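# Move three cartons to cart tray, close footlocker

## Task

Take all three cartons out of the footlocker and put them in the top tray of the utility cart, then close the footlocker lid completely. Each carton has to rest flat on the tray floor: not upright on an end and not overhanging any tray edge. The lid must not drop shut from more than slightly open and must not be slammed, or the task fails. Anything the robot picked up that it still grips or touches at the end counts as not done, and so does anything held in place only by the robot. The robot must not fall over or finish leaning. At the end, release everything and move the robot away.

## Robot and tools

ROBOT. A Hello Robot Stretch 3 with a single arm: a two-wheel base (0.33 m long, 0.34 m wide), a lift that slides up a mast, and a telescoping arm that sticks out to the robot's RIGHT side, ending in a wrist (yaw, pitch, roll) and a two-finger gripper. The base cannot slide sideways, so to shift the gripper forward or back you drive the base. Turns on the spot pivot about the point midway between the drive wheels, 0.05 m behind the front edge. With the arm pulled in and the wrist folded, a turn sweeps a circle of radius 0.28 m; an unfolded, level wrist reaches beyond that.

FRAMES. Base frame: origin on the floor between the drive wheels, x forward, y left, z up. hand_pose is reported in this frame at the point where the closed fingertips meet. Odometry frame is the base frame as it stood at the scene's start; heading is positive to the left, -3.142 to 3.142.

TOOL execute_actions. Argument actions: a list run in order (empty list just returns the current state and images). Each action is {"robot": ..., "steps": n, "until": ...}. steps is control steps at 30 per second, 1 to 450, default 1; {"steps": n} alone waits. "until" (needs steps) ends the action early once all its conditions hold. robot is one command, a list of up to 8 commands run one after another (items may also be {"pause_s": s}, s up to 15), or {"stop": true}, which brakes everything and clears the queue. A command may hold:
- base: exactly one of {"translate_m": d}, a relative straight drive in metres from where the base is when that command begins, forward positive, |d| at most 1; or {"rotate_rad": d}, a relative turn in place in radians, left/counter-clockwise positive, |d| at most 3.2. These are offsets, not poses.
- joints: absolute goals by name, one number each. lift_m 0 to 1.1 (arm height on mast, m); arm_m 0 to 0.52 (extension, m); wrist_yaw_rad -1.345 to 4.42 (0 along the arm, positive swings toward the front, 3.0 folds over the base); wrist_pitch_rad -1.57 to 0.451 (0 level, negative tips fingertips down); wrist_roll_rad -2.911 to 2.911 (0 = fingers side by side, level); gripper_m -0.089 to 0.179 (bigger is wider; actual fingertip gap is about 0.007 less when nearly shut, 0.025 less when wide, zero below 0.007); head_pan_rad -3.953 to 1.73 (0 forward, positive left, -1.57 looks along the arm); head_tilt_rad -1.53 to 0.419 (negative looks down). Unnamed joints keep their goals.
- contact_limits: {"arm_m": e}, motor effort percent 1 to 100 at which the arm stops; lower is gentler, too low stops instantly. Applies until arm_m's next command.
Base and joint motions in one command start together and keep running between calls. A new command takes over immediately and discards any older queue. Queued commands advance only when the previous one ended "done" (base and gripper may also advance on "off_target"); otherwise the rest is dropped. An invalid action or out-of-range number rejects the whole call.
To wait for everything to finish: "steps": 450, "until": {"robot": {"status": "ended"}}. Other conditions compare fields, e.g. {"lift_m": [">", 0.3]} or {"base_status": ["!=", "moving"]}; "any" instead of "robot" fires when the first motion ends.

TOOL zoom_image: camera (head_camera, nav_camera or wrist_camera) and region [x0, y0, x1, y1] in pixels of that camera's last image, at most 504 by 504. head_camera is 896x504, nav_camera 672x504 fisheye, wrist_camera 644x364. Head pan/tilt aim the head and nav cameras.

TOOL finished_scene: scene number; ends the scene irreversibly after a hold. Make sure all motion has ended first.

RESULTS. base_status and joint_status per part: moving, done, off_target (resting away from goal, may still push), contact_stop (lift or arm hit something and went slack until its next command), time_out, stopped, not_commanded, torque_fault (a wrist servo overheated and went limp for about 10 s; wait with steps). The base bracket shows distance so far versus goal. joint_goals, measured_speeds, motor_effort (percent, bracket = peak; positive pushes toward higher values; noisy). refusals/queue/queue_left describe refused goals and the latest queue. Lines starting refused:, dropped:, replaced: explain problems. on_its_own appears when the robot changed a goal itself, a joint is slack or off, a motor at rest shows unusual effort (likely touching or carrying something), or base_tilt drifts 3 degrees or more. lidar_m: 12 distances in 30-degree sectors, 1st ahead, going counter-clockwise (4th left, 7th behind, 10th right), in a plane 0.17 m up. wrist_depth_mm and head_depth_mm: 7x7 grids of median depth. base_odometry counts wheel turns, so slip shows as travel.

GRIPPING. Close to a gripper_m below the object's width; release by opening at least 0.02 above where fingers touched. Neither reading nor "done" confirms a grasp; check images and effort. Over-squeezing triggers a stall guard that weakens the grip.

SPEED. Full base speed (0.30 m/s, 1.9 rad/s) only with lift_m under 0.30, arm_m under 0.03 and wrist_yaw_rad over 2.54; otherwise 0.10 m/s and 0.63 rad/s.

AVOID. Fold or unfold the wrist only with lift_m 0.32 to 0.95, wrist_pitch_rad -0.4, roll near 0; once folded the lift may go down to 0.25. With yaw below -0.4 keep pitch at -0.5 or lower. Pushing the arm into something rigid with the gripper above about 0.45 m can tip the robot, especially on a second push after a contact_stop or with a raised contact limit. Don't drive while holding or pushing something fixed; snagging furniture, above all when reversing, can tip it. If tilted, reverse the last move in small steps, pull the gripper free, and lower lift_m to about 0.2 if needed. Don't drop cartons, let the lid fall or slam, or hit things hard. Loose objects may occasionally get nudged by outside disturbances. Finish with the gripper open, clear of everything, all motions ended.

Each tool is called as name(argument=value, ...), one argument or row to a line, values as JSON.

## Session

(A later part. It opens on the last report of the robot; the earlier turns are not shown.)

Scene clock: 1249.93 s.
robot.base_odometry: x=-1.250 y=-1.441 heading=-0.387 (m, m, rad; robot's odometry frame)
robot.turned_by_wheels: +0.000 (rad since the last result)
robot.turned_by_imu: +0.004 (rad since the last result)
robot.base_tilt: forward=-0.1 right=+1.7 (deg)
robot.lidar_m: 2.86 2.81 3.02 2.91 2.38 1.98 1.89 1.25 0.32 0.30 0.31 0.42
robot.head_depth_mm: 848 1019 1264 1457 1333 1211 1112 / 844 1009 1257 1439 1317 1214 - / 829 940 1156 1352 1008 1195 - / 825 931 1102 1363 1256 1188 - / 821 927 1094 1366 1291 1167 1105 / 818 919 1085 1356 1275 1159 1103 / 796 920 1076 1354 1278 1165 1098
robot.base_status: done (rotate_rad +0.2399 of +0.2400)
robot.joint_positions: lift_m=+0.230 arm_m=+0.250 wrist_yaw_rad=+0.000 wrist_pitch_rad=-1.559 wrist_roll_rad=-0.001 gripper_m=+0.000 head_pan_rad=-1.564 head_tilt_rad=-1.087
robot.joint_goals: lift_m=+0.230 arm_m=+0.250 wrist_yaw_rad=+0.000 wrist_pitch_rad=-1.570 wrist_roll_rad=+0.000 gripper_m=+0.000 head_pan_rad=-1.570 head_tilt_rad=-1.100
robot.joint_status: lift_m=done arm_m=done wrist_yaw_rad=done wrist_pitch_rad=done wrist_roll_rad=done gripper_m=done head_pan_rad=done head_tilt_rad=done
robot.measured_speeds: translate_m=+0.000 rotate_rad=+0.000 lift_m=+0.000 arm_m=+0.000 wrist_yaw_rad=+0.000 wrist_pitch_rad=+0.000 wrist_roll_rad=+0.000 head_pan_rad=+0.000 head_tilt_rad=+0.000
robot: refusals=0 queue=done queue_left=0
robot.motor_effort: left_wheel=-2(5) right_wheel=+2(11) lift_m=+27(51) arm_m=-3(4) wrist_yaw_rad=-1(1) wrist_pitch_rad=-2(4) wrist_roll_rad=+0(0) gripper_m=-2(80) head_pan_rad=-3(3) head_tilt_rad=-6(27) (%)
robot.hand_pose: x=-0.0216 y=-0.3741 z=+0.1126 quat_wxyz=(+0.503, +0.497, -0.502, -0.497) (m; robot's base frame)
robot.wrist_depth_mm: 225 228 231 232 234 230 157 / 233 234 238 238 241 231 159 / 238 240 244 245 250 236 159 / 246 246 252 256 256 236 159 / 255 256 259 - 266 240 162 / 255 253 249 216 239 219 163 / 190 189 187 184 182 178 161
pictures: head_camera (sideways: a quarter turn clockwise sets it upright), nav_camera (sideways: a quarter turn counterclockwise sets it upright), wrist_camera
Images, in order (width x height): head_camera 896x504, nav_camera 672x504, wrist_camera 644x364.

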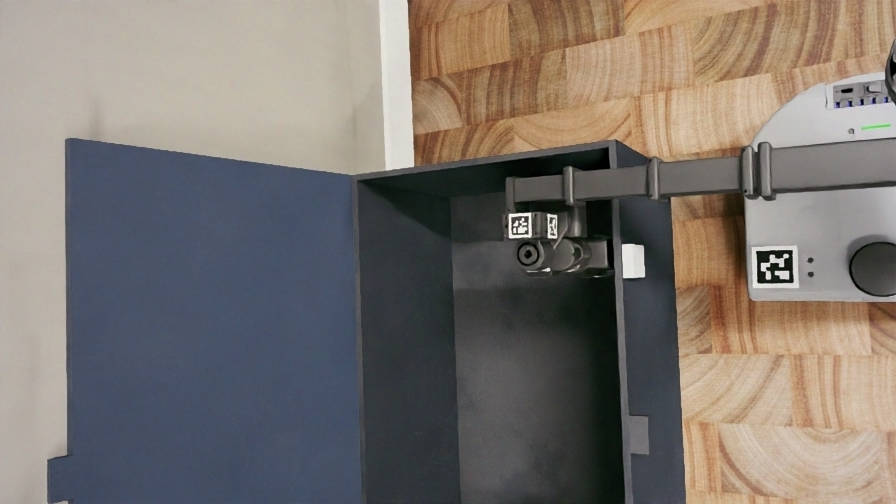

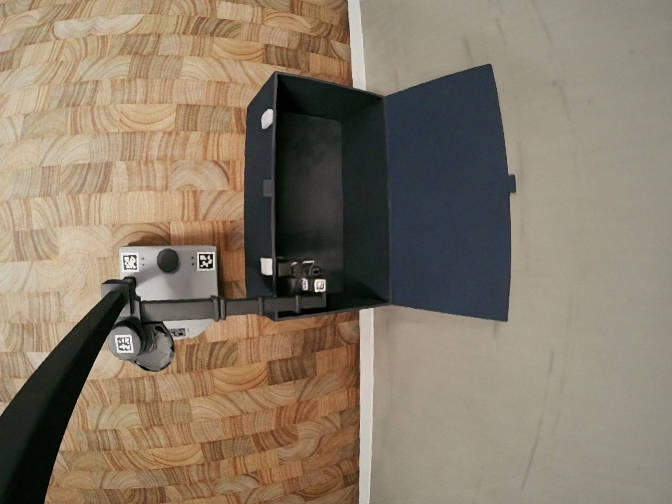

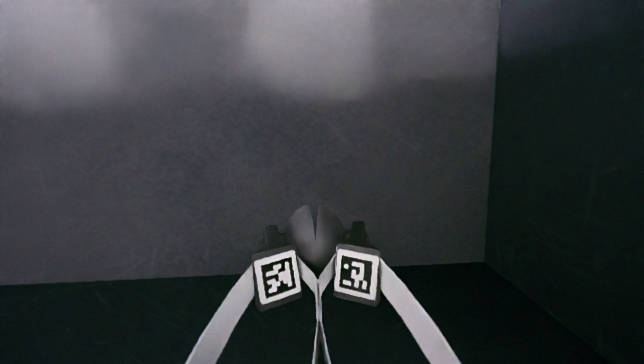

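execute_actions(
  actions=[
    {"robot":[{"joints":{"arm_m":0.17}},{"joints":{"arm_m":0.2}}],"steps":450,"until":{"robot":{"status":"ended"}}},
  ],
)

Scene clock: 1259.27 s.
robot.base_odometry: x=-1.250 y=-1.441 heading=-0.387 (m, m, rad; robot's odometry frame)
robot.turned_by_wheels: +0.000 (rad since the last result)
robot.turned_by_imu: +0.001 (rad since the last result)
robot.base_tilt: forward=+0.0 right=+1.6 (deg)
robot.lidar_m: 2.86 2.81 3.00 2.91 2.39 1.98 1.89 1.25 0.25 0.24 0.25 0.34
robot.head_depth_mm: 849 1019 1271 1456 1321 1207 1115 / 840 1010 1255 1441 1318 1205 - / 827 904 1038 1271 1104 1175 - / 822 898 1037 1271 1327 1109 - / 822 899 1033 1269 1290 1148 1102 / 816 897 1030 1262 1283 1153 1099 / 798 895 1026 1253 1271 1150 1100
robot.base_status: done (rotate_rad +0.2399 of +0.2400)
robot.joint_positions: lift_m=+0.230 arm_m=+0.200 wrist_yaw_rad=-0.002 wrist_pitch_rad=-1.558 wrist_roll_rad=+0.005 gripper_m=+0.000 head_pan_rad=-1.564 head_tilt_rad=-1.087
robot.joint_goals: lift_m=+0.230 arm_m=+0.200 wrist_yaw_rad=+0.000 wrist_pitch_rad=-1.570 wrist_roll_rad=+0.000 gripper_m=+0.000 head_pan_rad=-1.570 head_tilt_rad=-1.100
robot.joint_status: lift_m=done arm_m=done wrist_yaw_rad=done wrist_pitch_rad=done wrist_roll_rad=done gripper_m=done head_pan_rad=done head_tilt_rad=done
robot.measured_speeds: translate_m=+0.000 rotate_rad=+0.000 lift_m=+0.000 arm_m=+0.000 wrist_yaw_rad=+0.000 wrist_pitch_rad=+0.000 wrist_roll_rad=+0.000 head_pan_rad=+0.000 head_tilt_rad=+0.000
robot: refusals=0 queue=done queue_left=0
robot.motor_effort: left_wheel=-3(2) right_wheel=+1(2) lift_m=+27(27) arm_m=+3(10) wrist_yaw_rad=+2(5) wrist_pitch_rad=-2(7) wrist_roll_rad=-2(2) gripper_m=-3(3) head_pan_rad=-3(3) head_tilt_rad=-6(5) (%)
robot.hand_pose: x=-0.0216 y=-0.3237 z=+0.1126 quat_wxyz=(+0.501, +0.495, -0.505, -0.499) (m; robot's base frame)
robot.wrist_depth_mm: 225 230 229 234 235 234 161 / 233 234 238 240 245 238 162 / 239 239 244 246 250 240 162 / 246 249 252 252 258 240 164 / 255 258 260 - 262 240 163 / 259 264 265 244 269 241 164 / 208 208 209 208 207 205 165
pictures: head_camera (sideways: a quarter turn clockwise sets it upright), nav_camera (sideways: a quarter turn counterclockwise sets it upright), wrist_camera
Images, in order (width x height): head_camera 896x504, nav_camera 672x504, wrist_camera 644x364.

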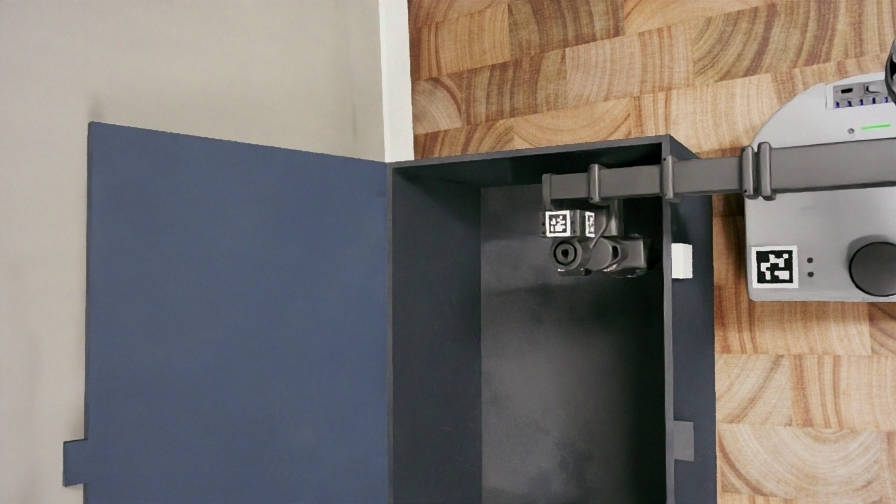

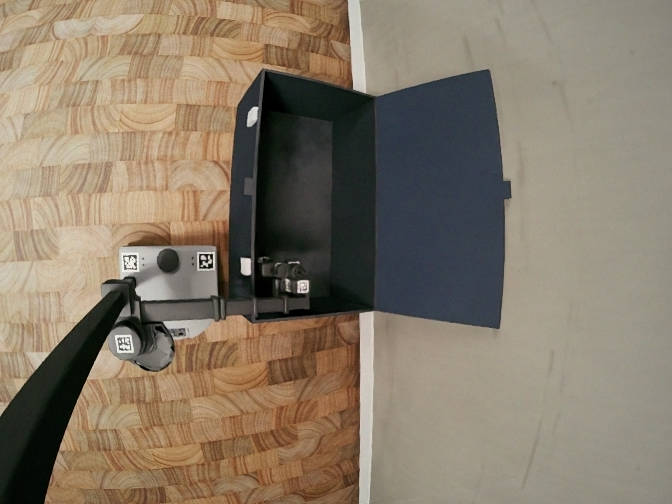

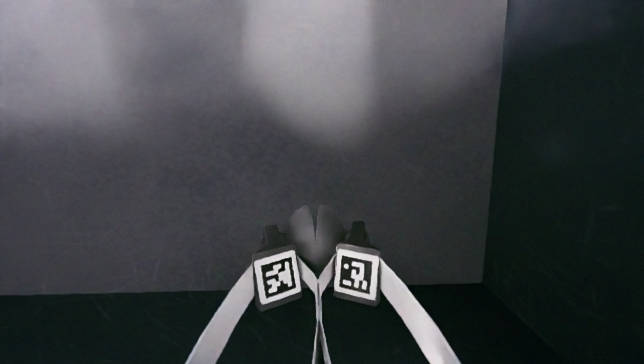

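execute_actions(
  actions=[
    {"robot":{"joints":{"lift_m":0.93,"arm_m":0.45,"wrist_pitch_rad":-1.0,"gripper_m":0.08,"head_tilt_rad":-0.7},"base":{"translate_m":0.245}},"steps":300,"until":{"robot":{"status":"ended"}}},
  ],
)

Scene clock: 1274.30 s.
robot.base_odometry: x=-1.023 y=-1.534 heading=-0.387 (m, m, rad; robot's odometry frame)
robot.turned_by_wheels: +0.000 (rad since the last result)
robot.turned_by_imu: +0.002 (rad since the last result)
robot.base_tilt: forward=+0.0 right=+1.6 (deg)
robot.lidar_m: 2.62 2.61 3.03 2.92 3.00 2.23 2.13 0.35 0.25 0.24 0.25 0.35
robot.head_depth_mm: 719 801 - 978 1035 1128 1154 / 714 - 909 955 1033 1144 1195 / 707 - 901 947 1028 1144 1195 / 705 764 - 944 1026 1135 1192 / 700 779 874 947 1022 1129 1189 / 694 772 868 939 1016 1119 1194 / 690 763 859 939 1008 1113 1164
robot.base_status: done (translate_m +0.2450 of +0.2450)
robot.joint_positions: lift_m=+0.930 arm_m=+0.450 wrist_yaw_rad=-0.003 wrist_pitch_rad=-1.010 wrist_roll_rad=+0.006 gripper_m=+0.080 head_pan_rad=-1.564 head_tilt_rad=-0.704
robot.joint_goals: lift_m=+0.930 arm_m=+0.450 wrist_yaw_rad=+0.000 wrist_pitch_rad=-1.000 wrist_roll_rad=+0.000 gripper_m=+0.080 head_pan_rad=-1.570 head_tilt_rad=-0.700
robot.joint_status: lift_m=done arm_m=done wrist_yaw_rad=done wrist_pitch_rad=done wrist_roll_rad=done gripper_m=done head_pan_rad=done head_tilt_rad=done
robot.measured_speeds: translate_m=+0.000 rotate_rad=+0.000 lift_m=+0.000 arm_m=+0.000 wrist_yaw_rad=+0.000 wrist_pitch_rad=+0.000 wrist_roll_rad=+0.000 head_pan_rad=+0.000 head_tilt_rad=+0.000
robot: refusals=0 queue=done queue_left=0
robot.motor_effort: left_wheel=-3(9) right_wheel=+2(21) lift_m=+53(57) arm_m=+3(8) wrist_yaw_rad=+2(16) wrist_pitch_rad=+4(49) wrist_roll_rad=-2(4) gripper_m=+0(80) head_pan_rad=-3(3) head_tilt_rad=+2(27) (%)
robot.hand_pose: x=-0.0219 y=-0.7105 z=+0.8385 quat_wxyz=(+0.617, +0.340, -0.621, -0.344) (m; robot's base frame)
robot.wrist_depth_mm: 188 192 197 203 206 211 216 / 228 232 241 251 257 264 269 / 270 271 279 274 282 285 291 / 311 316 321 329 331 337 345 / 395 406 389 420 404 439 513 / 949 568 590 584 636 626 - / 921 817 925 888 916 847 939
pictures: head_camera (sideways: a quarter turn clockwise sets it upright), nav_camera (sideways: a quarter turn counterclockwise sets it upright), wrist_camera
Images, in order (width x height): head_camera 896x504, nav_camera 672x504, wrist_camera 644x364.

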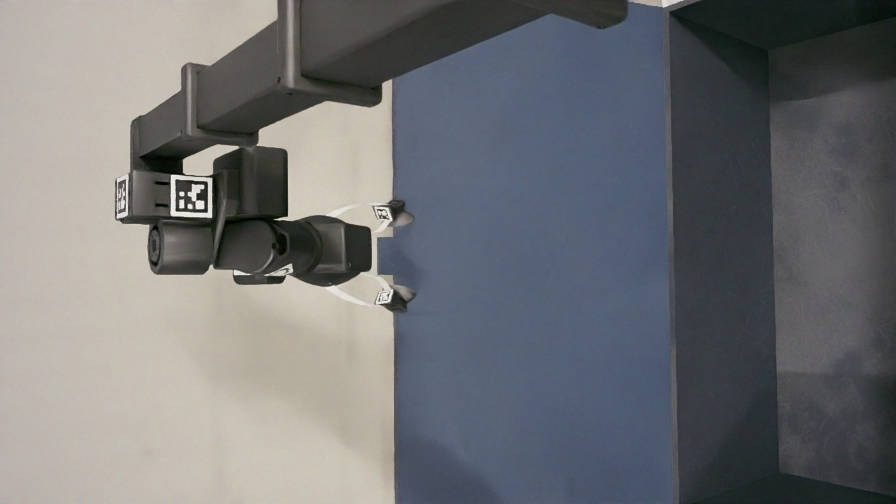

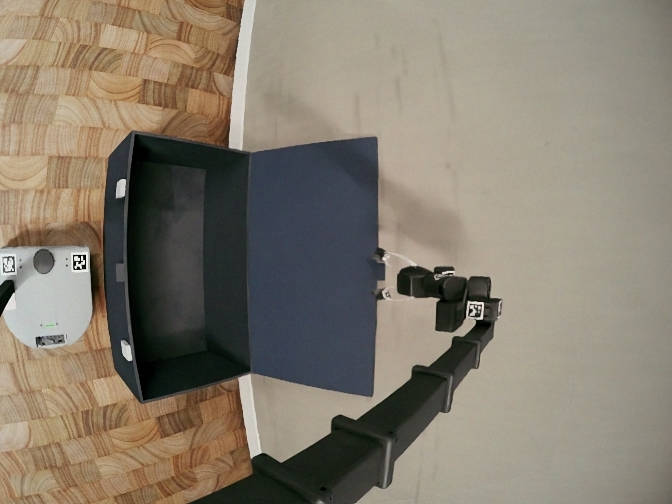

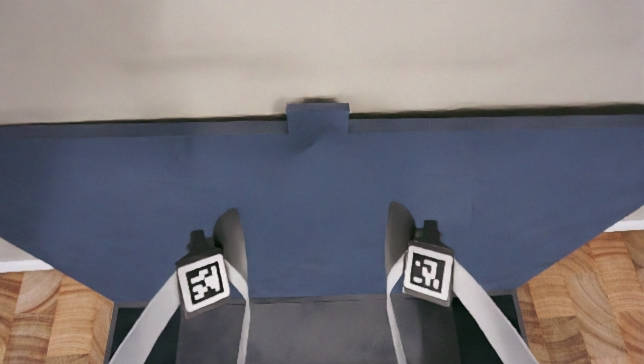

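execute_actions(
  actions=[
    {"robot":[{"joints":{"lift_m":0.86,"arm_m":0.43,"wrist_pitch_rad":-0.6,"gripper_m":0.07}},{"joints":{"lift_m":0.835,"arm_m":0.472}}],"steps":300,"until":{"robot":{"status":"ended"}}},
  ],
)

Scene clock: 1290.17 s.
robot.base_odometry: x=-1.023 y=-1.534 heading=-0.387 (m, m, rad; robot's odometry frame)
robot.turned_by_wheels: +0.000 (rad since the last result)
robot.turned_by_imu: +0.001 (rad since the last result)
robot.base_tilt: forward=+0.0 right=+1.7 (deg)
robot.lidar_m: 2.61 2.61 3.02 2.92 2.99 2.24 2.13 0.35 0.25 0.24 0.25 0.35
robot.head_depth_mm: 719 801 905 944 - - 1176 / 713 793 880 - 1044 1145 1199 / 708 777 - 953 1031 1139 1199 / 704 781 - 944 1026 1130 1203 / 701 775 874 944 1018 1124 1193 / 695 772 870 938 1015 1121 1189 / 691 766 861 931 1009 1117 1163
robot.base_status: done (translate_m +0.2450 of +0.2450)
robot.joint_positions: lift_m=+0.835 arm_m=+0.472 wrist_yaw_rad=-0.002 wrist_pitch_rad=-0.616 wrist_roll_rad=+0.006 gripper_m=+0.070 head_pan_rad=-1.564 head_tilt_rad=-0.704
robot.joint_goals: lift_m=+0.835 arm_m=+0.472 wrist_yaw_rad=+0.000 wrist_pitch_rad=-0.600 wrist_roll_rad=+0.000 gripper_m=+0.070 head_pan_rad=-1.570 head_tilt_rad=-0.700
robot.joint_status: lift_m=done arm_m=done wrist_yaw_rad=done wrist_pitch_rad=done wrist_roll_rad=done gripper_m=done head_pan_rad=done head_tilt_rad=done
robot.measured_speeds: translate_m=+0.000 rotate_rad=+0.000 lift_m=+0.000 arm_m=+0.000 wrist_yaw_rad=+0.000 wrist_pitch_rad=+0.000 wrist_roll_rad=+0.000 head_pan_rad=+0.000 head_tilt_rad=+0.000
robot: refusals=0 queue=done queue_left=0
robot.motor_effort: left_wheel=-3(3) right_wheel=+2(2) lift_m=+27(53) arm_m=+3(2) wrist_yaw_rad=+2(3) wrist_pitch_rad=+6(7) wrist_roll_rad=-2(2) gripper_m=+0(46) head_pan_rad=-3(3) head_tilt_rad=+1(3) (%)
robot.hand_pose: x=-0.0220 y=-0.8118 z=+0.8064 quat_wxyz=(+0.672, +0.213, -0.676, -0.216) (m; robot's base frame)
robot.wrist_depth_mm: 112 114 116 118 120 123 126 / 126 129 131 133 136 140 143 / 144 146 150 153 157 162 166 / 166 170 174 180 185 190 199 / 198 204 205 191 216 225 229 / 201 200 207 203 210 208 210 / 223 225 226 232 235 238 242
pictures: head_camera (sideways: a quarter turn clockwise sets it upright), nav_camera (sideways: a quarter turn counterclockwise sets it upright), wrist_camera
Images, in order (width x height): head_camera 896x504, nav_camera 672x504, wrist_camera 644x364.

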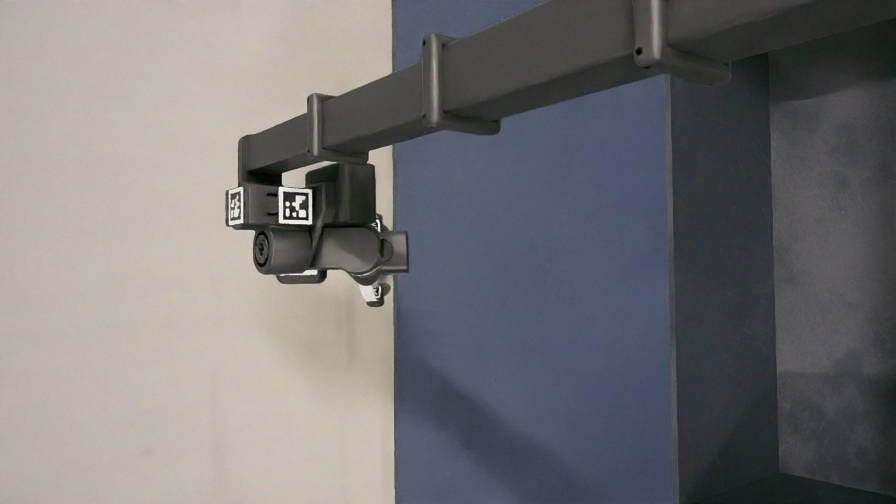

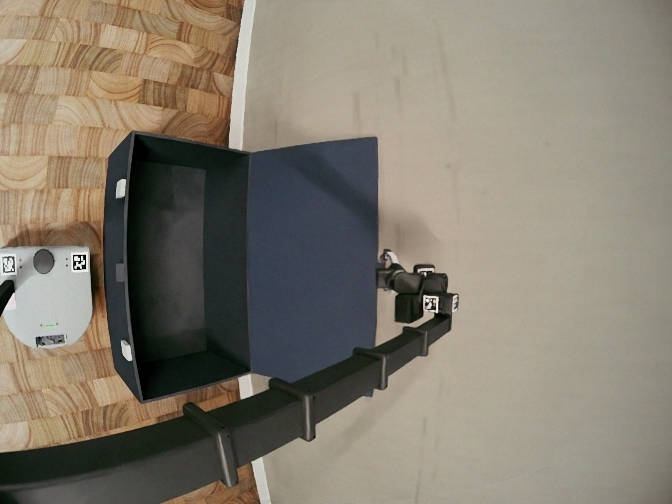

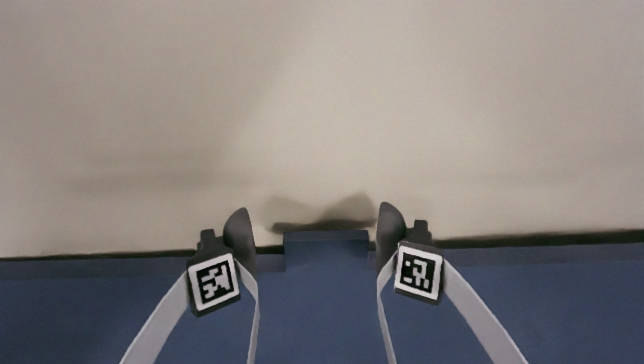

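execute_actions(
  actions=[
    {"robot":[{"base":{"translate_m":-0.005},"joints":{"arm_m":0.485}},{"joints":{"lift_m":0.82}}],"steps":300,"until":{"robot":{"status":"ended"}}},
  ],
)

Scene clock: 1298.50 s.
robot.base_odometry: x=-1.028 y=-1.532 heading=-0.387 (m, m, rad; robot's odometry frame)
robot.turned_by_wheels: +0.000 (rad since the last result)
robot.turned_by_imu: +0.001 (rad since the last result)
robot.base_tilt: forward=+0.0 right=+1.6 (deg)
robot.lidar_m: 2.63 2.62 3.04 2.92 2.99 2.23 2.13 0.35 0.25 0.24 0.25 0.35
robot.head_depth_mm: 717 802 905 947 - - 1177 / 714 794 882 - 1047 1176 1195 / 709 787 - 949 1030 1138 1197 / 704 782 - 953 1025 1133 1195 / 699 777 874 947 1021 1121 1188 / 694 773 869 934 1015 1117 1185 / 688 766 861 937 1011 1112 1161
robot.base_status: done (translate_m -0.0050 of -0.0050)
robot.joint_positions: lift_m=+0.821 arm_m=+0.485 wrist_yaw_rad=+0.001 wrist_pitch_rad=-0.617 wrist_roll_rad=+0.005 gripper_m=+0.070 head_pan_rad=-1.564 head_tilt_rad=-0.704
robot.joint_goals: lift_m=+0.820 arm_m=+0.485 wrist_yaw_rad=+0.000 wrist_pitch_rad=-0.600 wrist_roll_rad=+0.000 gripper_m=+0.070 head_pan_rad=-1.570 head_tilt_rad=-0.700
robot.joint_status: lift_m=done arm_m=done wrist_yaw_rad=done wrist_pitch_rad=done wrist_roll_rad=done gripper_m=done head_pan_rad=done head_tilt_rad=done
robot.measured_speeds: translate_m=+0.000 rotate_rad=+0.000 lift_m=+0.000 arm_m=+0.000 wrist_yaw_rad=+0.000 wrist_pitch_rad=+0.000 wrist_roll_rad=+0.000 head_pan_rad=+0.000 head_tilt_rad=+0.000
robot: refusals=0 queue=done queue_left=0
robot.motor_effort: left_wheel=-2(6) right_wheel=+2(4) lift_m=+23(26) arm_m=+4(3) wrist_yaw_rad=-2(2) wrist_pitch_rad=+7(8) wrist_roll_rad=-2(2) gripper_m=+0(1) head_pan_rad=-3(3) head_tilt_rad=+1(1) (%)
robot.hand_pose: x=-0.0213 y=-0.8246 z=+0.7914 quat_wxyz=(+0.672, +0.215, -0.675, -0.215) (m; robot's base frame)
robot.wrist_depth_mm: 103 103 105 106 109 111 113 / 114 115 118 120 123 125 127 / 130 133 135 138 142 145 149 / 150 153 157 162 166 171 176 / 180 184 185 180 198 200 207 / 181 181 183 178 184 185 185 / 199 199 201 205 206 212 212
pictures: head_camera (sideways: a quarter turn clockwise sets it upright), nav_camera (sideways: a quarter turn counterclockwise sets it upright), wrist_camera
Images, in order (width x height): head_camera 896x504, nav_camera 672x504, wrist_camera 644x364.

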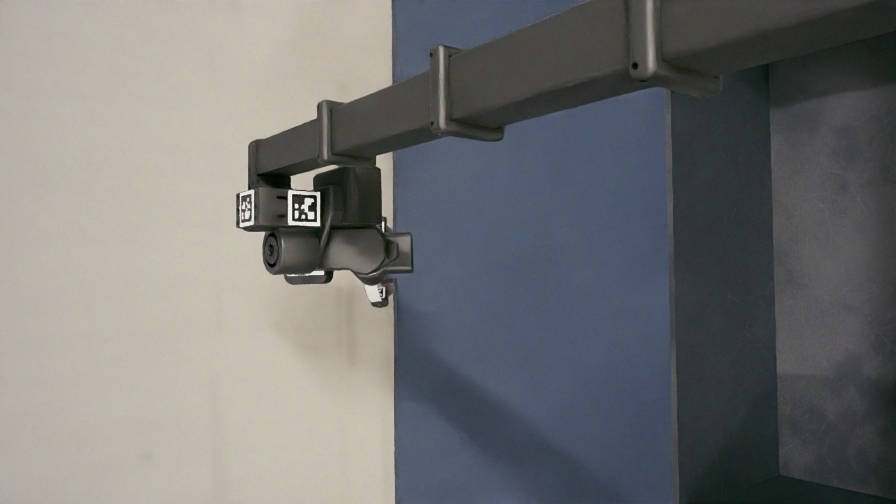

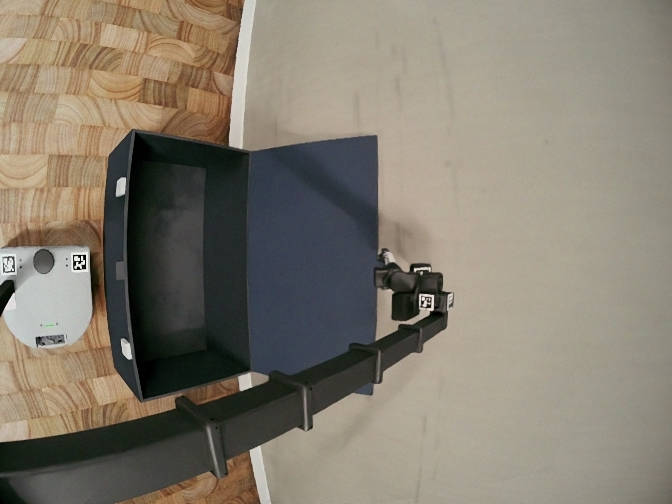

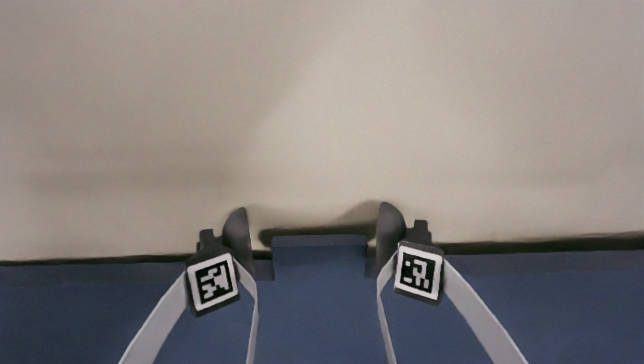

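execute_actions(
  actions=[
    {"robot":[{"joints":{"arm_m":0.482,"lift_m":0.815}},{"joints":{"gripper_m":0.03}}],"steps":300,"until":{"robot":{"status":"ended"}}},
  ],
)

Scene clock: 1305.53 s.
robot.base_odometry: x=-1.028 y=-1.532 heading=-0.387 (m, m, rad; robot's odometry frame)
robot.turned_by_wheels: +0.000 (rad since the last result)
robot.turned_by_imu: +0.001 (rad since the last result)
robot.base_tilt: forward=-0.1 right=+1.6 (deg)
robot.lidar_m: 2.62 2.60 3.03 2.92 3.00 2.23 2.13 0.35 0.25 0.24 0.25 0.35
robot.head_depth_mm: 720 802 904 949 - - 1174 / 713 793 881 - 1045 1145 1200 / 711 786 - 952 1025 1141 1198 / 706 780 - 955 1022 1131 1200 / 700 777 870 944 1018 1126 1193 / 695 773 868 939 1013 1117 1190 / 691 767 864 936 1006 1115 1172
robot.base_status: done (translate_m -0.0050 of -0.0050)
robot.joint_positions: lift_m=+0.816 arm_m=+0.482 wrist_yaw_rad=+0.007 wrist_pitch_rad=-0.608 wrist_roll_rad=+0.004 gripper_m=+0.031 head_pan_rad=-1.564 head_tilt_rad=-0.704
robot.joint_goals: lift_m=+0.815 arm_m=+0.482 wrist_yaw_rad=+0.000 wrist_pitch_rad=-0.600 wrist_roll_rad=+0.000 gripper_m=+0.030 head_pan_rad=-1.570 head_tilt_rad=-0.700
robot.joint_status: lift_m=done arm_m=done wrist_yaw_rad=done wrist_pitch_rad=done wrist_roll_rad=done gripper_m=done head_pan_rad=done head_tilt_rad=done
robot.measured_speeds: translate_m=+0.000 rotate_rad=+0.000 lift_m=+0.000 arm_m=+0.000 wrist_yaw_rad=+0.000 wrist_pitch_rad=+0.000 wrist_roll_rad=+0.000 head_pan_rad=+0.000 head_tilt_rad=+0.000
robot: refusals=0 queue=done queue_left=0
robot.motor_effort: left_wheel=-2(3) right_wheel=+2(3) lift_m=+24(31) arm_m=-1(1) wrist_yaw_rad=-8(8) wrist_pitch_rad=+3(7) wrist_roll_rad=-2(2) gripper_m=-14(87) head_pan_rad=-3(3) head_tilt_rad=+2(2) (%)
robot.hand_pose: x=-0.0202 y=-0.8235 z=+0.7880 quat_wxyz=(+0.674, +0.214, -0.675, -0.210) (m; robot's base frame)
robot.wrist_depth_mm: 104 105 107 109 110 112 114 / 116 118 120 122 125 127 130 / 134 135 137 140 143 146 150 / 154 156 160 164 168 172 177 / 183 186 184 169 197 201 208 / 179 181 182 179 189 184 184 / 198 201 202 205 206 209 210
pictures: head_camera (sideways: a quarter turn clockwise sets it upright), nav_camera (sideways: a quarter turn counterclockwise sets it upright), wrist_camera
Images, in order (width x height): head_camera 896x504, nav_camera 672x504, wrist_camera 644x364.

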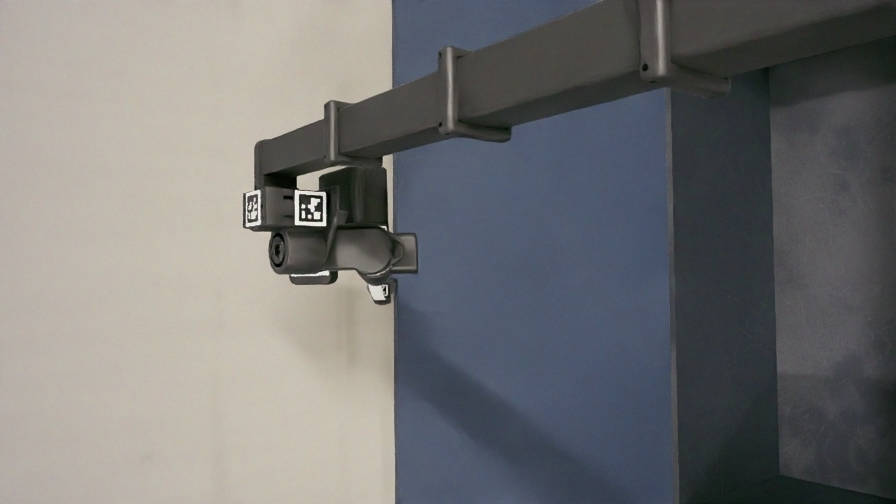

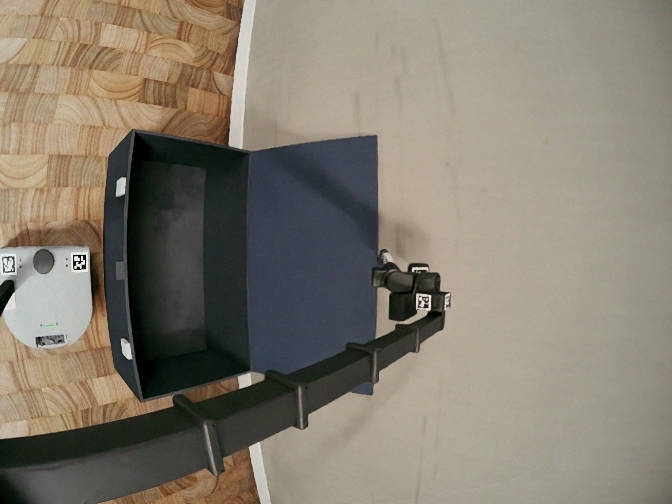

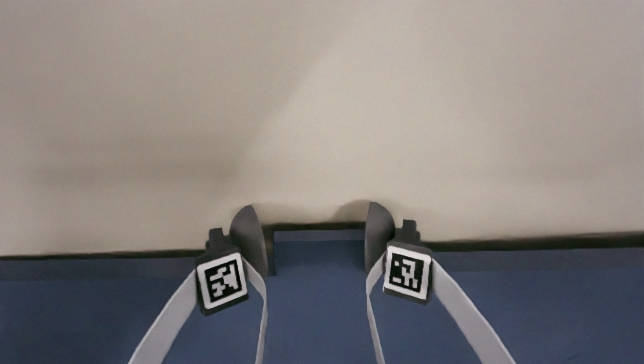

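execute_actions(
  actions=[
    {"robot":[{"joints":{"arm_m":0.479,"lift_m":0.819},"base":{"translate_m":-0.003}},{"joints":{"gripper_m":0.012}}],"steps":300,"until":{"robot":{"status":"ended"}}},
  ],
)

Scene clock: 1313.17 s.
robot.base_odometry: x=-1.030 y=-1.530 heading=-0.387 (m, m, rad; robot's odometry frame)
robot.turned_by_wheels: +0.000 (rad since the last result)
robot.turned_by_imu: +0.001 (rad since the last result)
robot.base_tilt: forward=-0.1 right=+1.7 (deg)
robot.lidar_m: 2.62 2.61 3.03 2.91 3.00 2.23 2.12 0.35 0.25 0.24 0.25 0.35
robot.head_depth_mm: 717 799 903 947 - - 1180 / 712 792 879 - 1044 1149 1196 / 707 787 - 947 1027 1144 1198 / 701 781 - 954 1022 1128 1189 / 696 778 874 942 1022 1127 1194 / 695 773 865 936 1020 1113 1193 / 690 767 860 935 1012 1110 1168
robot.base_status: done (translate_m -0.0030 of -0.0030)
robot.joint_positions: lift_m=+0.819 arm_m=+0.479 wrist_yaw_rad=+0.003 wrist_pitch_rad=-0.609 wrist_roll_rad=+0.004 gripper_m=+0.013 head_pan_rad=-1.564 head_tilt_rad=-0.704
robot.joint_goals: lift_m=+0.819 arm_m=+0.479 wrist_yaw_rad=+0.000 wrist_pitch_rad=-0.600 wrist_roll_rad=+0.000 gripper_m=+0.012 head_pan_rad=-1.570 head_tilt_rad=-0.700
robot.joint_status: lift_m=done arm_m=done wrist_yaw_rad=done wrist_pitch_rad=done wrist_roll_rad=done gripper_m=done head_pan_rad=done head_tilt_rad=done
robot.measured_speeds: translate_m=+0.000 rotate_rad=+0.000 lift_m=+0.000 arm_m=+0.000 wrist_yaw_rad=+0.000 wrist_pitch_rad=+0.000 wrist_roll_rad=+0.000 head_pan_rad=+0.000 head_tilt_rad=+0.000
robot: refusals=0 queue=done queue_left=0
robot.motor_effort: left_wheel=-1(10) right_wheel=-1(4) lift_m=+52(54) arm_m=-3(5) wrist_yaw_rad=-4(8) wrist_pitch_rad=+4(4) wrist_roll_rad=-2(2) gripper_m=-26(78) head_pan_rad=-3(3) head_tilt_rad=+2(2) (%)
robot.hand_pose: x=-0.0210 y=-0.8207 z=+0.7909 quat_wxyz=(+0.674, +0.213, -0.675, -0.212) (m; robot's base frame)
robot.wrist_depth_mm: 106 107 109 111 113 115 117 / 119 120 123 125 127 130 133 / 135 138 140 143 147 150 153 / 156 159 164 168 172 178 183 / 187 191 188 171 202 209 214 / 184 184 - 184 188 188 190 / 202 204 206 210 213 213 217
pictures: head_camera (sideways: a quarter turn clockwise sets it upright), nav_camera (sideways: a quarter turn counterclockwise sets it upright), wrist_camera
Images, in order (width x height): head_camera 896x504, nav_camera 672x504, wrist_camera 644x364.

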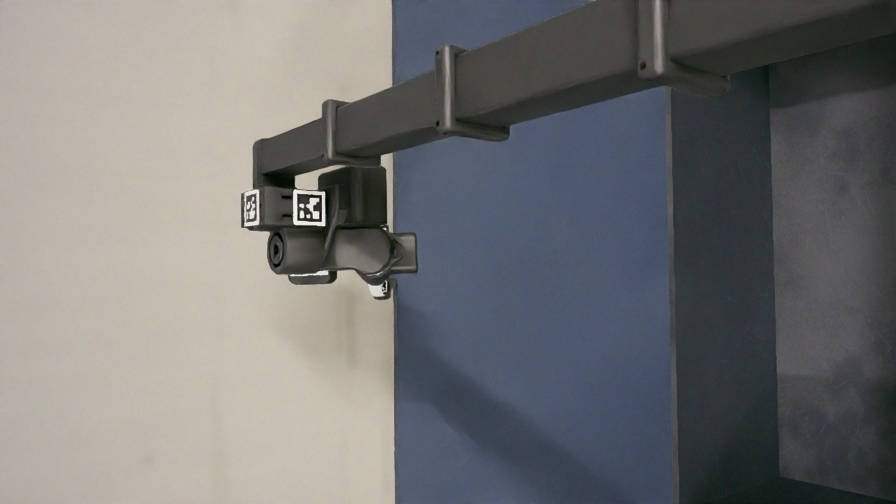

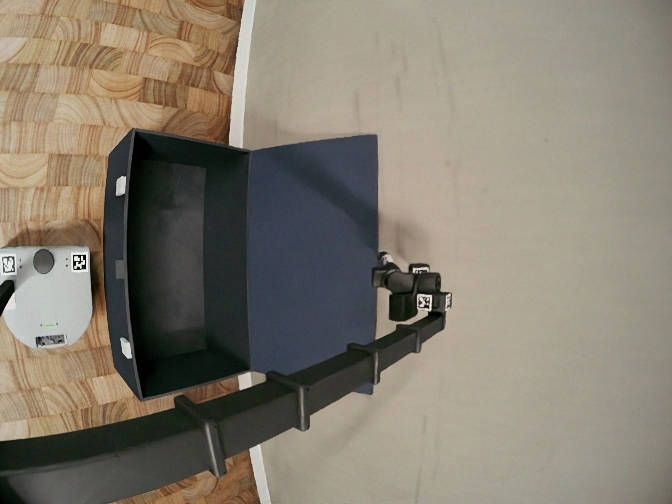

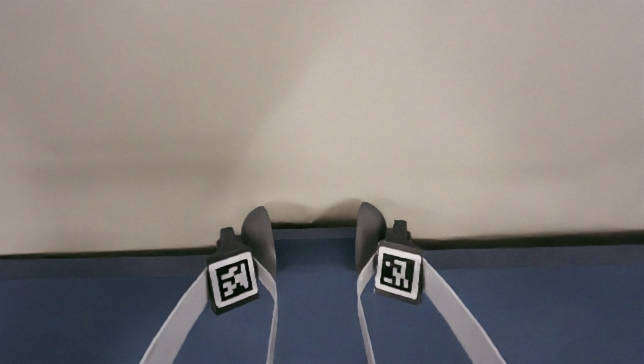

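execute_actions(
  actions=[
    {"robot":[{"joints":{"arm_m":0.452,"lift_m":0.826}},{"joints":{"arm_m":0.426,"lift_m":0.8315}}],"steps":300,"until":{"robot":{"status":"ended"}}},
  ],
)

Scene clock: 1329.93 s.
robot.base_odometry: x=-1.030 y=-1.530 heading=-0.387 (m, m, rad; robot's odometry frame)
robot.turned_by_wheels: +0.000 (rad since the last result)
robot.turned_by_imu: +0.001 (rad since the last result)
robot.base_tilt: forward=+0.0 right=+1.6 (deg)
robot.lidar_m: 2.62 2.61 3.04 2.92 3.00 2.23 2.13 0.35 0.25 0.24 0.25 0.35
robot.head_depth_mm: 719 802 906 950 - - 1177 / 712 794 879 - 1050 1151 1205 / 708 790 - 955 1026 1135 1197 / 702 781 - 958 1023 1137 1191 / 699 775 873 945 1024 1127 1194 / 695 772 867 939 1011 1115 1185 / 689 765 860 934 1007 1113 1164
robot.base_status: done (translate_m -0.0030 of -0.0030)
robot.joint_positions: lift_m=+0.831 arm_m=+0.426 wrist_yaw_rad=-0.002 wrist_pitch_rad=-0.612 wrist_roll_rad=+0.004 gripper_m=+0.012 head_pan_rad=-1.564 head_tilt_rad=-0.704
robot.joint_goals: lift_m=+0.832 arm_m=+0.426 wrist_yaw_rad=+0.000 wrist_pitch_rad=-0.600 wrist_roll_rad=+0.000 gripper_m=+0.012 head_pan_rad=-1.570 head_tilt_rad=-0.700
robot.joint_status: lift_m=done arm_m=done wrist_yaw_rad=done wrist_pitch_rad=done wrist_roll_rad=done gripper_m=done head_pan_rad=done head_tilt_rad=done
robot.measured_speeds: translate_m=+0.000 rotate_rad=+0.000 lift_m=+0.000 arm_m=+0.000 wrist_yaw_rad=+0.000 wrist_pitch_rad=+0.000 wrist_roll_rad=+0.000 head_pan_rad=+0.000 head_tilt_rad=+0.000
robot: refusals=0 queue=done queue_left=0
robot.motor_effort: left_wheel=-2(8) right_wheel=+2(10) lift_m=+53(51) arm_m=-3(3) wrist_yaw_rad=+2(17) wrist_pitch_rad=+5(7) wrist_roll_rad=-2(2) gripper_m=+0(20) head_pan_rad=-3(3) head_tilt_rad=+2(1) (%)
robot.hand_pose: x=-0.0220 y=-0.7671 z=+0.8028 quat_wxyz=(+0.673, +0.212, -0.675, -0.215) (m; robot's base frame)
robot.wrist_depth_mm: 154 156 159 163 165 169 172 / 172 175 179 182 187 189 197 / 196 199 203 210 216 222 225 / 228 233 233 227 246 251 251 / 227 231 232 - 236 241 242 / 257 259 257 276 267 272 276 / 290 291 294 298 301 311 317
pictures: head_camera (sideways: a quarter turn clockwise sets it upright), nav_camera (sideways: a quarter turn counterclockwise sets it upright), wrist_camera
Images, in order (width x height): head_camera 896x504, nav_camera 672x504, wrist_camera 644x364.

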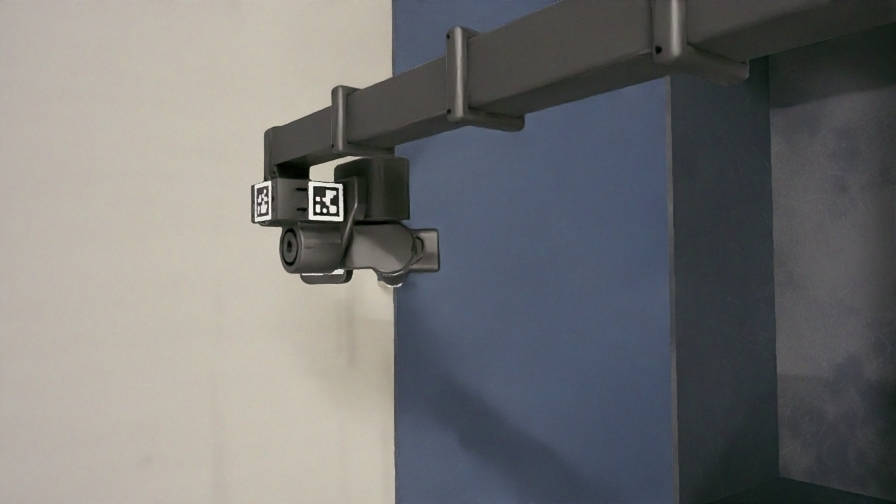

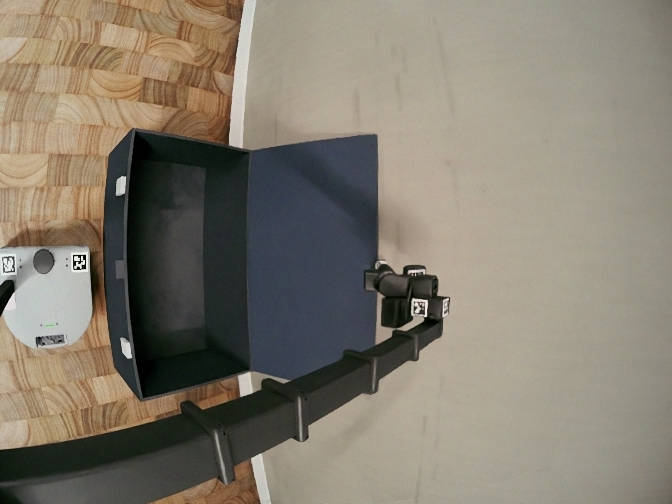

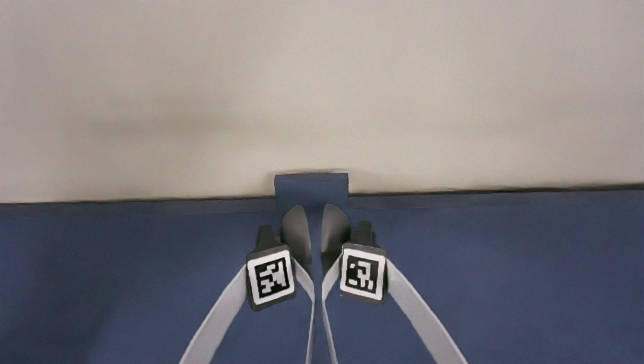

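execute_actions(
  actions=[
    {"robot":{"joints":{"arm_m":0.2}},"steps":100,"until":{"robot":{"arm_m":["<",0.38]}}},
    {"robot":[{"base":{"translate_m":-0.42},"joints":{"arm_m":0.2,"lift_m":0.6}},{"base":{"rotate_rad":0.49},"joints":{"wrist_yaw_rad":1.57,"wrist_pitch_rad":0.0,"gripper_m":0.08,"head_pan_rad":-1.1,"head_tilt_rad":-0.8}},{"base":{"translate_m":-0.318},"joints":{"lift_m":0.5}},{"base":{"rotate_rad":-0.49}}],"steps":450,"until":{"robot":{"status":"ended"}}},
  ],
)

Scene clock: 1402.37 s.
robot.base_odometry: x=-1.736 y=-1.405 heading=-0.387 (m, m, rad; robot's odometry frame)
robot.turned_by_wheels: +0.000 (rad since the last result)
robot.turned_by_imu: +0.004 (rad since the last result)
robot.base_tilt: forward=-0.1 right=+1.7 (deg)
robot.lidar_m: 0.38 3.27 3.17 2.27 2.10 1.49 1.43 1.06 0.75 0.72 0.40 0.30
robot.head_depth_mm: 591 655 740 847 986 1126 1157 / 611 683 772 889 1048 1231 1152 / 633 711 808 936 1112 1286 1174 / 657 742 849 919 1126 1318 1175 / 683 773 872 933 1028 1114 1112 / 713 809 919 981 1088 1259 1129 / 742 849 950 1040 1151 1297 1150
robot.base_status: done (rotate_rad -0.4899 of -0.4900)
robot.joint_positions: lift_m=+0.500 arm_m=+0.200 wrist_yaw_rad=+1.568 wrist_pitch_rad=-0.021 wrist_roll_rad=+0.004 gripper_m=+0.080 head_pan_rad=-1.107 head_tilt_rad=-0.790
robot.joint_goals: lift_m=+0.500 arm_m=+0.200 wrist_yaw_rad=+1.570 wrist_pitch_rad=+0.000 wrist_roll_rad=+0.000 gripper_m=+0.080 head_pan_rad=-1.100 head_tilt_rad=-0.800
robot.joint_status: lift_m=done arm_m=done wrist_yaw_rad=done wrist_pitch_rad=done wrist_roll_rad=done gripper_m=done head_pan_rad=done head_tilt_rad=done
robot.measured_speeds: translate_m=+0.000 rotate_rad=+0.000 lift_m=+0.000 arm_m=+0.000 wrist_yaw_rad=+0.000 wrist_pitch_rad=+0.000 wrist_roll_rad=+0.000 head_pan_rad=+0.000 head_tilt_rad=+0.000
robot: refusals=0 queue=done queue_left=0
robot.motor_effort: left_wheel=+2(7) right_wheel=-4(7) lift_m=+28(50) arm_m=-3(2) wrist_yaw_rad=+2(3) wrist_pitch_rad=+8(8) wrist_roll_rad=-2(1) gripper_m=+0(79) head_pan_rad=+3(28) head_tilt_rad=-5(14) (%)
robot.hand_pose: x=+0.2343 y=-0.3460 z=+0.6097 quat_wxyz=(+0.505, +0.505, -0.496, +0.493) (m; robot's base frame)
robot.wrist_depth_mm: - - - - - 582 371 / - - - - - 517 344 / - - - - 929 482 326 / - - - - 801 451 311 / - - - - 732 429 298 / - - - - 768 383 289 / - - 821 969 683 389 275
pictures: head_camera (sideways: a quarter turn clockwise sets it upright), nav_camera (sideways: a quarter turn counterclockwise sets it upright), wrist_camera
Images, in order (width x height): head_camera 896x504, nav_camera 672x504, wrist_camera 644x364.

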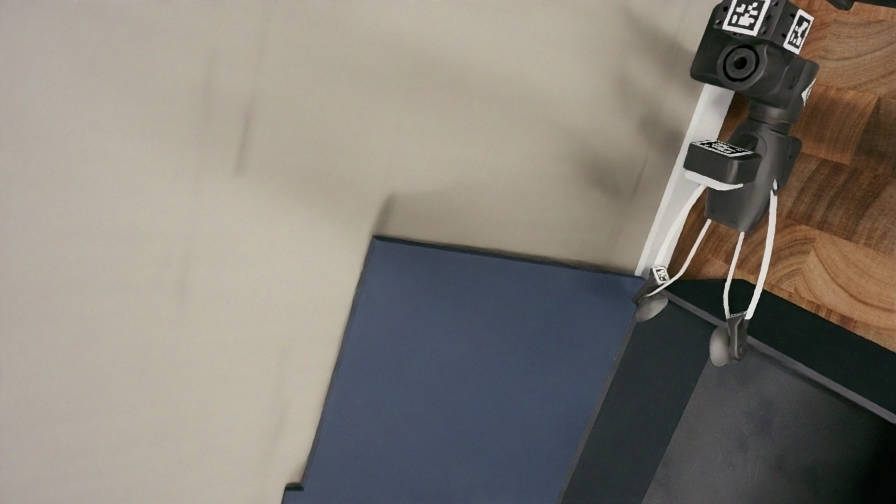

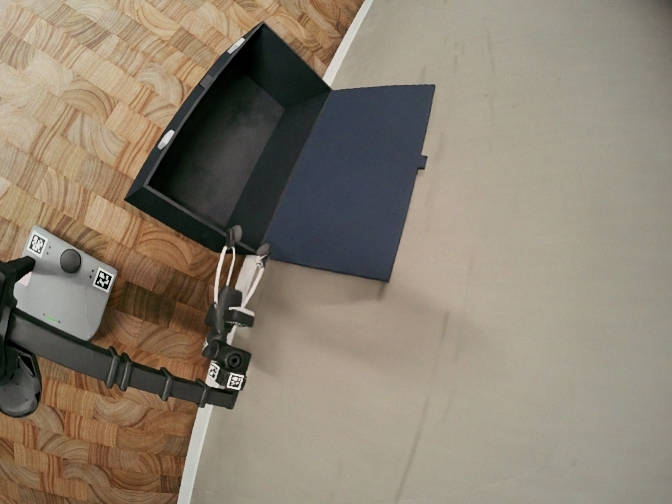

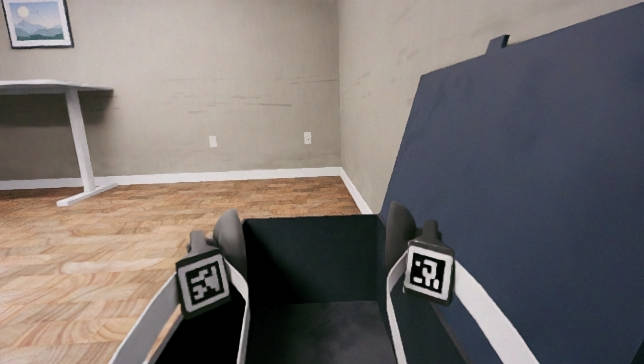

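execute_actions(
  actions=[
    {"robot":[{"joints":{"arm_m":0.465,"lift_m":0.49,"wrist_roll_rad":0.3,"gripper_m":0.06}}],"steps":450,"until":{"robot":{"status":"ended"}}},
  ],
)

Scene clock: 1416.63 s.
robot.base_odometry: x=-1.736 y=-1.405 heading=-0.387 (m, m, rad; robot's odometry frame)
robot.turned_by_wheels: +0.000 (rad since the last result)
robot.turned_by_imu: +0.001 (rad since the last result)
robot.base_tilt: forward=-0.1 right=+1.6 (deg)
robot.lidar_m: 0.38 3.27 3.18 2.27 2.10 1.50 1.43 1.06 0.75 0.72 0.40 0.30
robot.head_depth_mm: 592 656 738 845 1029 1189 1180 / 612 683 773 888 1104 1259 1178 / 634 711 808 934 1132 1293 1174 / 657 739 850 920 1159 1316 1174 / 684 772 874 932 1027 1116 1108 / 712 811 916 982 1088 1261 1127 / 742 848 952 1036 1149 1310 1144
robot.base_status: done (rotate_rad -0.4899 of -0.4900)
robot.joint_positions: lift_m=+0.490 arm_m=+0.465 wrist_yaw_rad=+1.568 wrist_pitch_rad=-0.021 wrist_roll_rad=+0.295 gripper_m=+0.060 head_pan_rad=-1.107 head_tilt_rad=-0.790
robot.joint_goals: lift_m=+0.490 arm_m=+0.465 wrist_yaw_rad=+1.570 wrist_pitch_rad=+0.000 wrist_roll_rad=+0.300 gripper_m=+0.060 head_pan_rad=-1.100 head_tilt_rad=-0.800
robot.joint_status: lift_m=done arm_m=done wrist_yaw_rad=done wrist_pitch_rad=done wrist_roll_rad=done gripper_m=done head_pan_rad=done head_tilt_rad=done
robot.measured_speeds: translate_m=+0.000 rotate_rad=+0.000 lift_m=+0.000 arm_m=+0.000 wrist_yaw_rad=+0.000 wrist_pitch_rad=+0.000 wrist_roll_rad=+0.000 head_pan_rad=+0.000 head_tilt_rad=+0.000
robot: refusals=0 queue=done queue_left=0
robot.motor_effort: left_wheel=+1(2) right_wheel=-4(5) lift_m=+27(31) arm_m=+3(5) wrist_yaw_rad=+1(2) wrist_pitch_rad=+8(8) wrist_roll_rad=+1(1) gripper_m=+0(71) head_pan_rad=+3(3) head_tilt_rad=-3(4) (%)
robot.hand_pose: x=+0.2343 y=-0.6103 z=+0.5997 quat_wxyz=(+0.428, +0.572, -0.564, +0.415) (m; robot's base frame)
robot.wrist_depth_mm: - - - 337 212 129 93 / - - - 420 246 141 98 / - - - 554 282 152 104 / - - - 802 333 168 111 / - - - - 325 186 119 / - - - - 772 204 128 / - 845 - 940 729 211 138
pictures: head_camera (sideways: a quarter turn clockwise sets it upright), nav_camera (sideways: a quarter turn counterclockwise sets it upright), wrist_camera
Images, in order (width x height): head_camera 896x504, nav_camera 672x504, wrist_camera 644x364.

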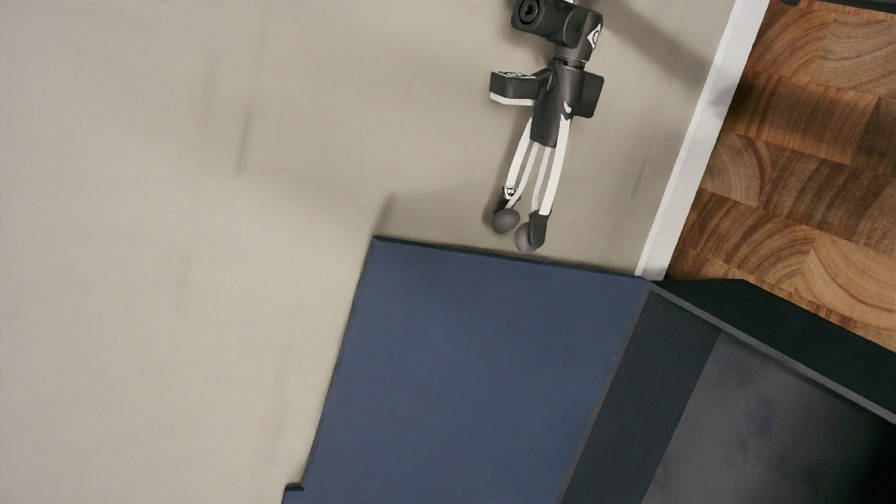

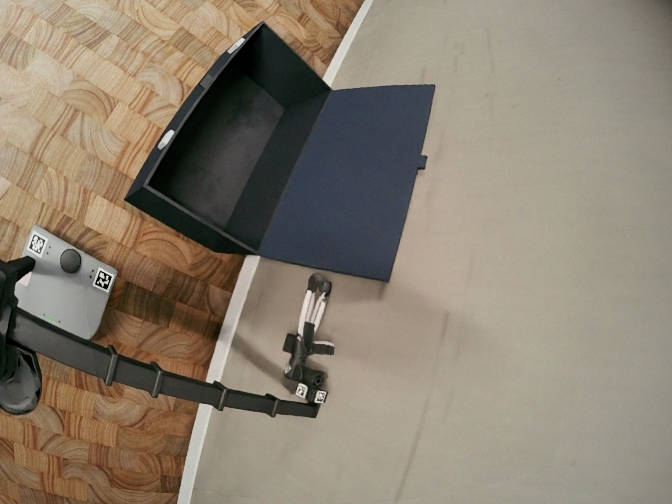

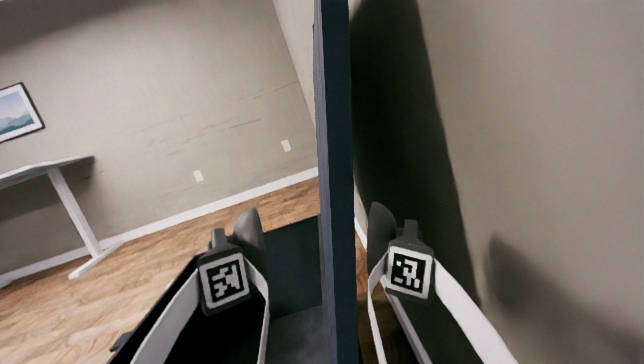

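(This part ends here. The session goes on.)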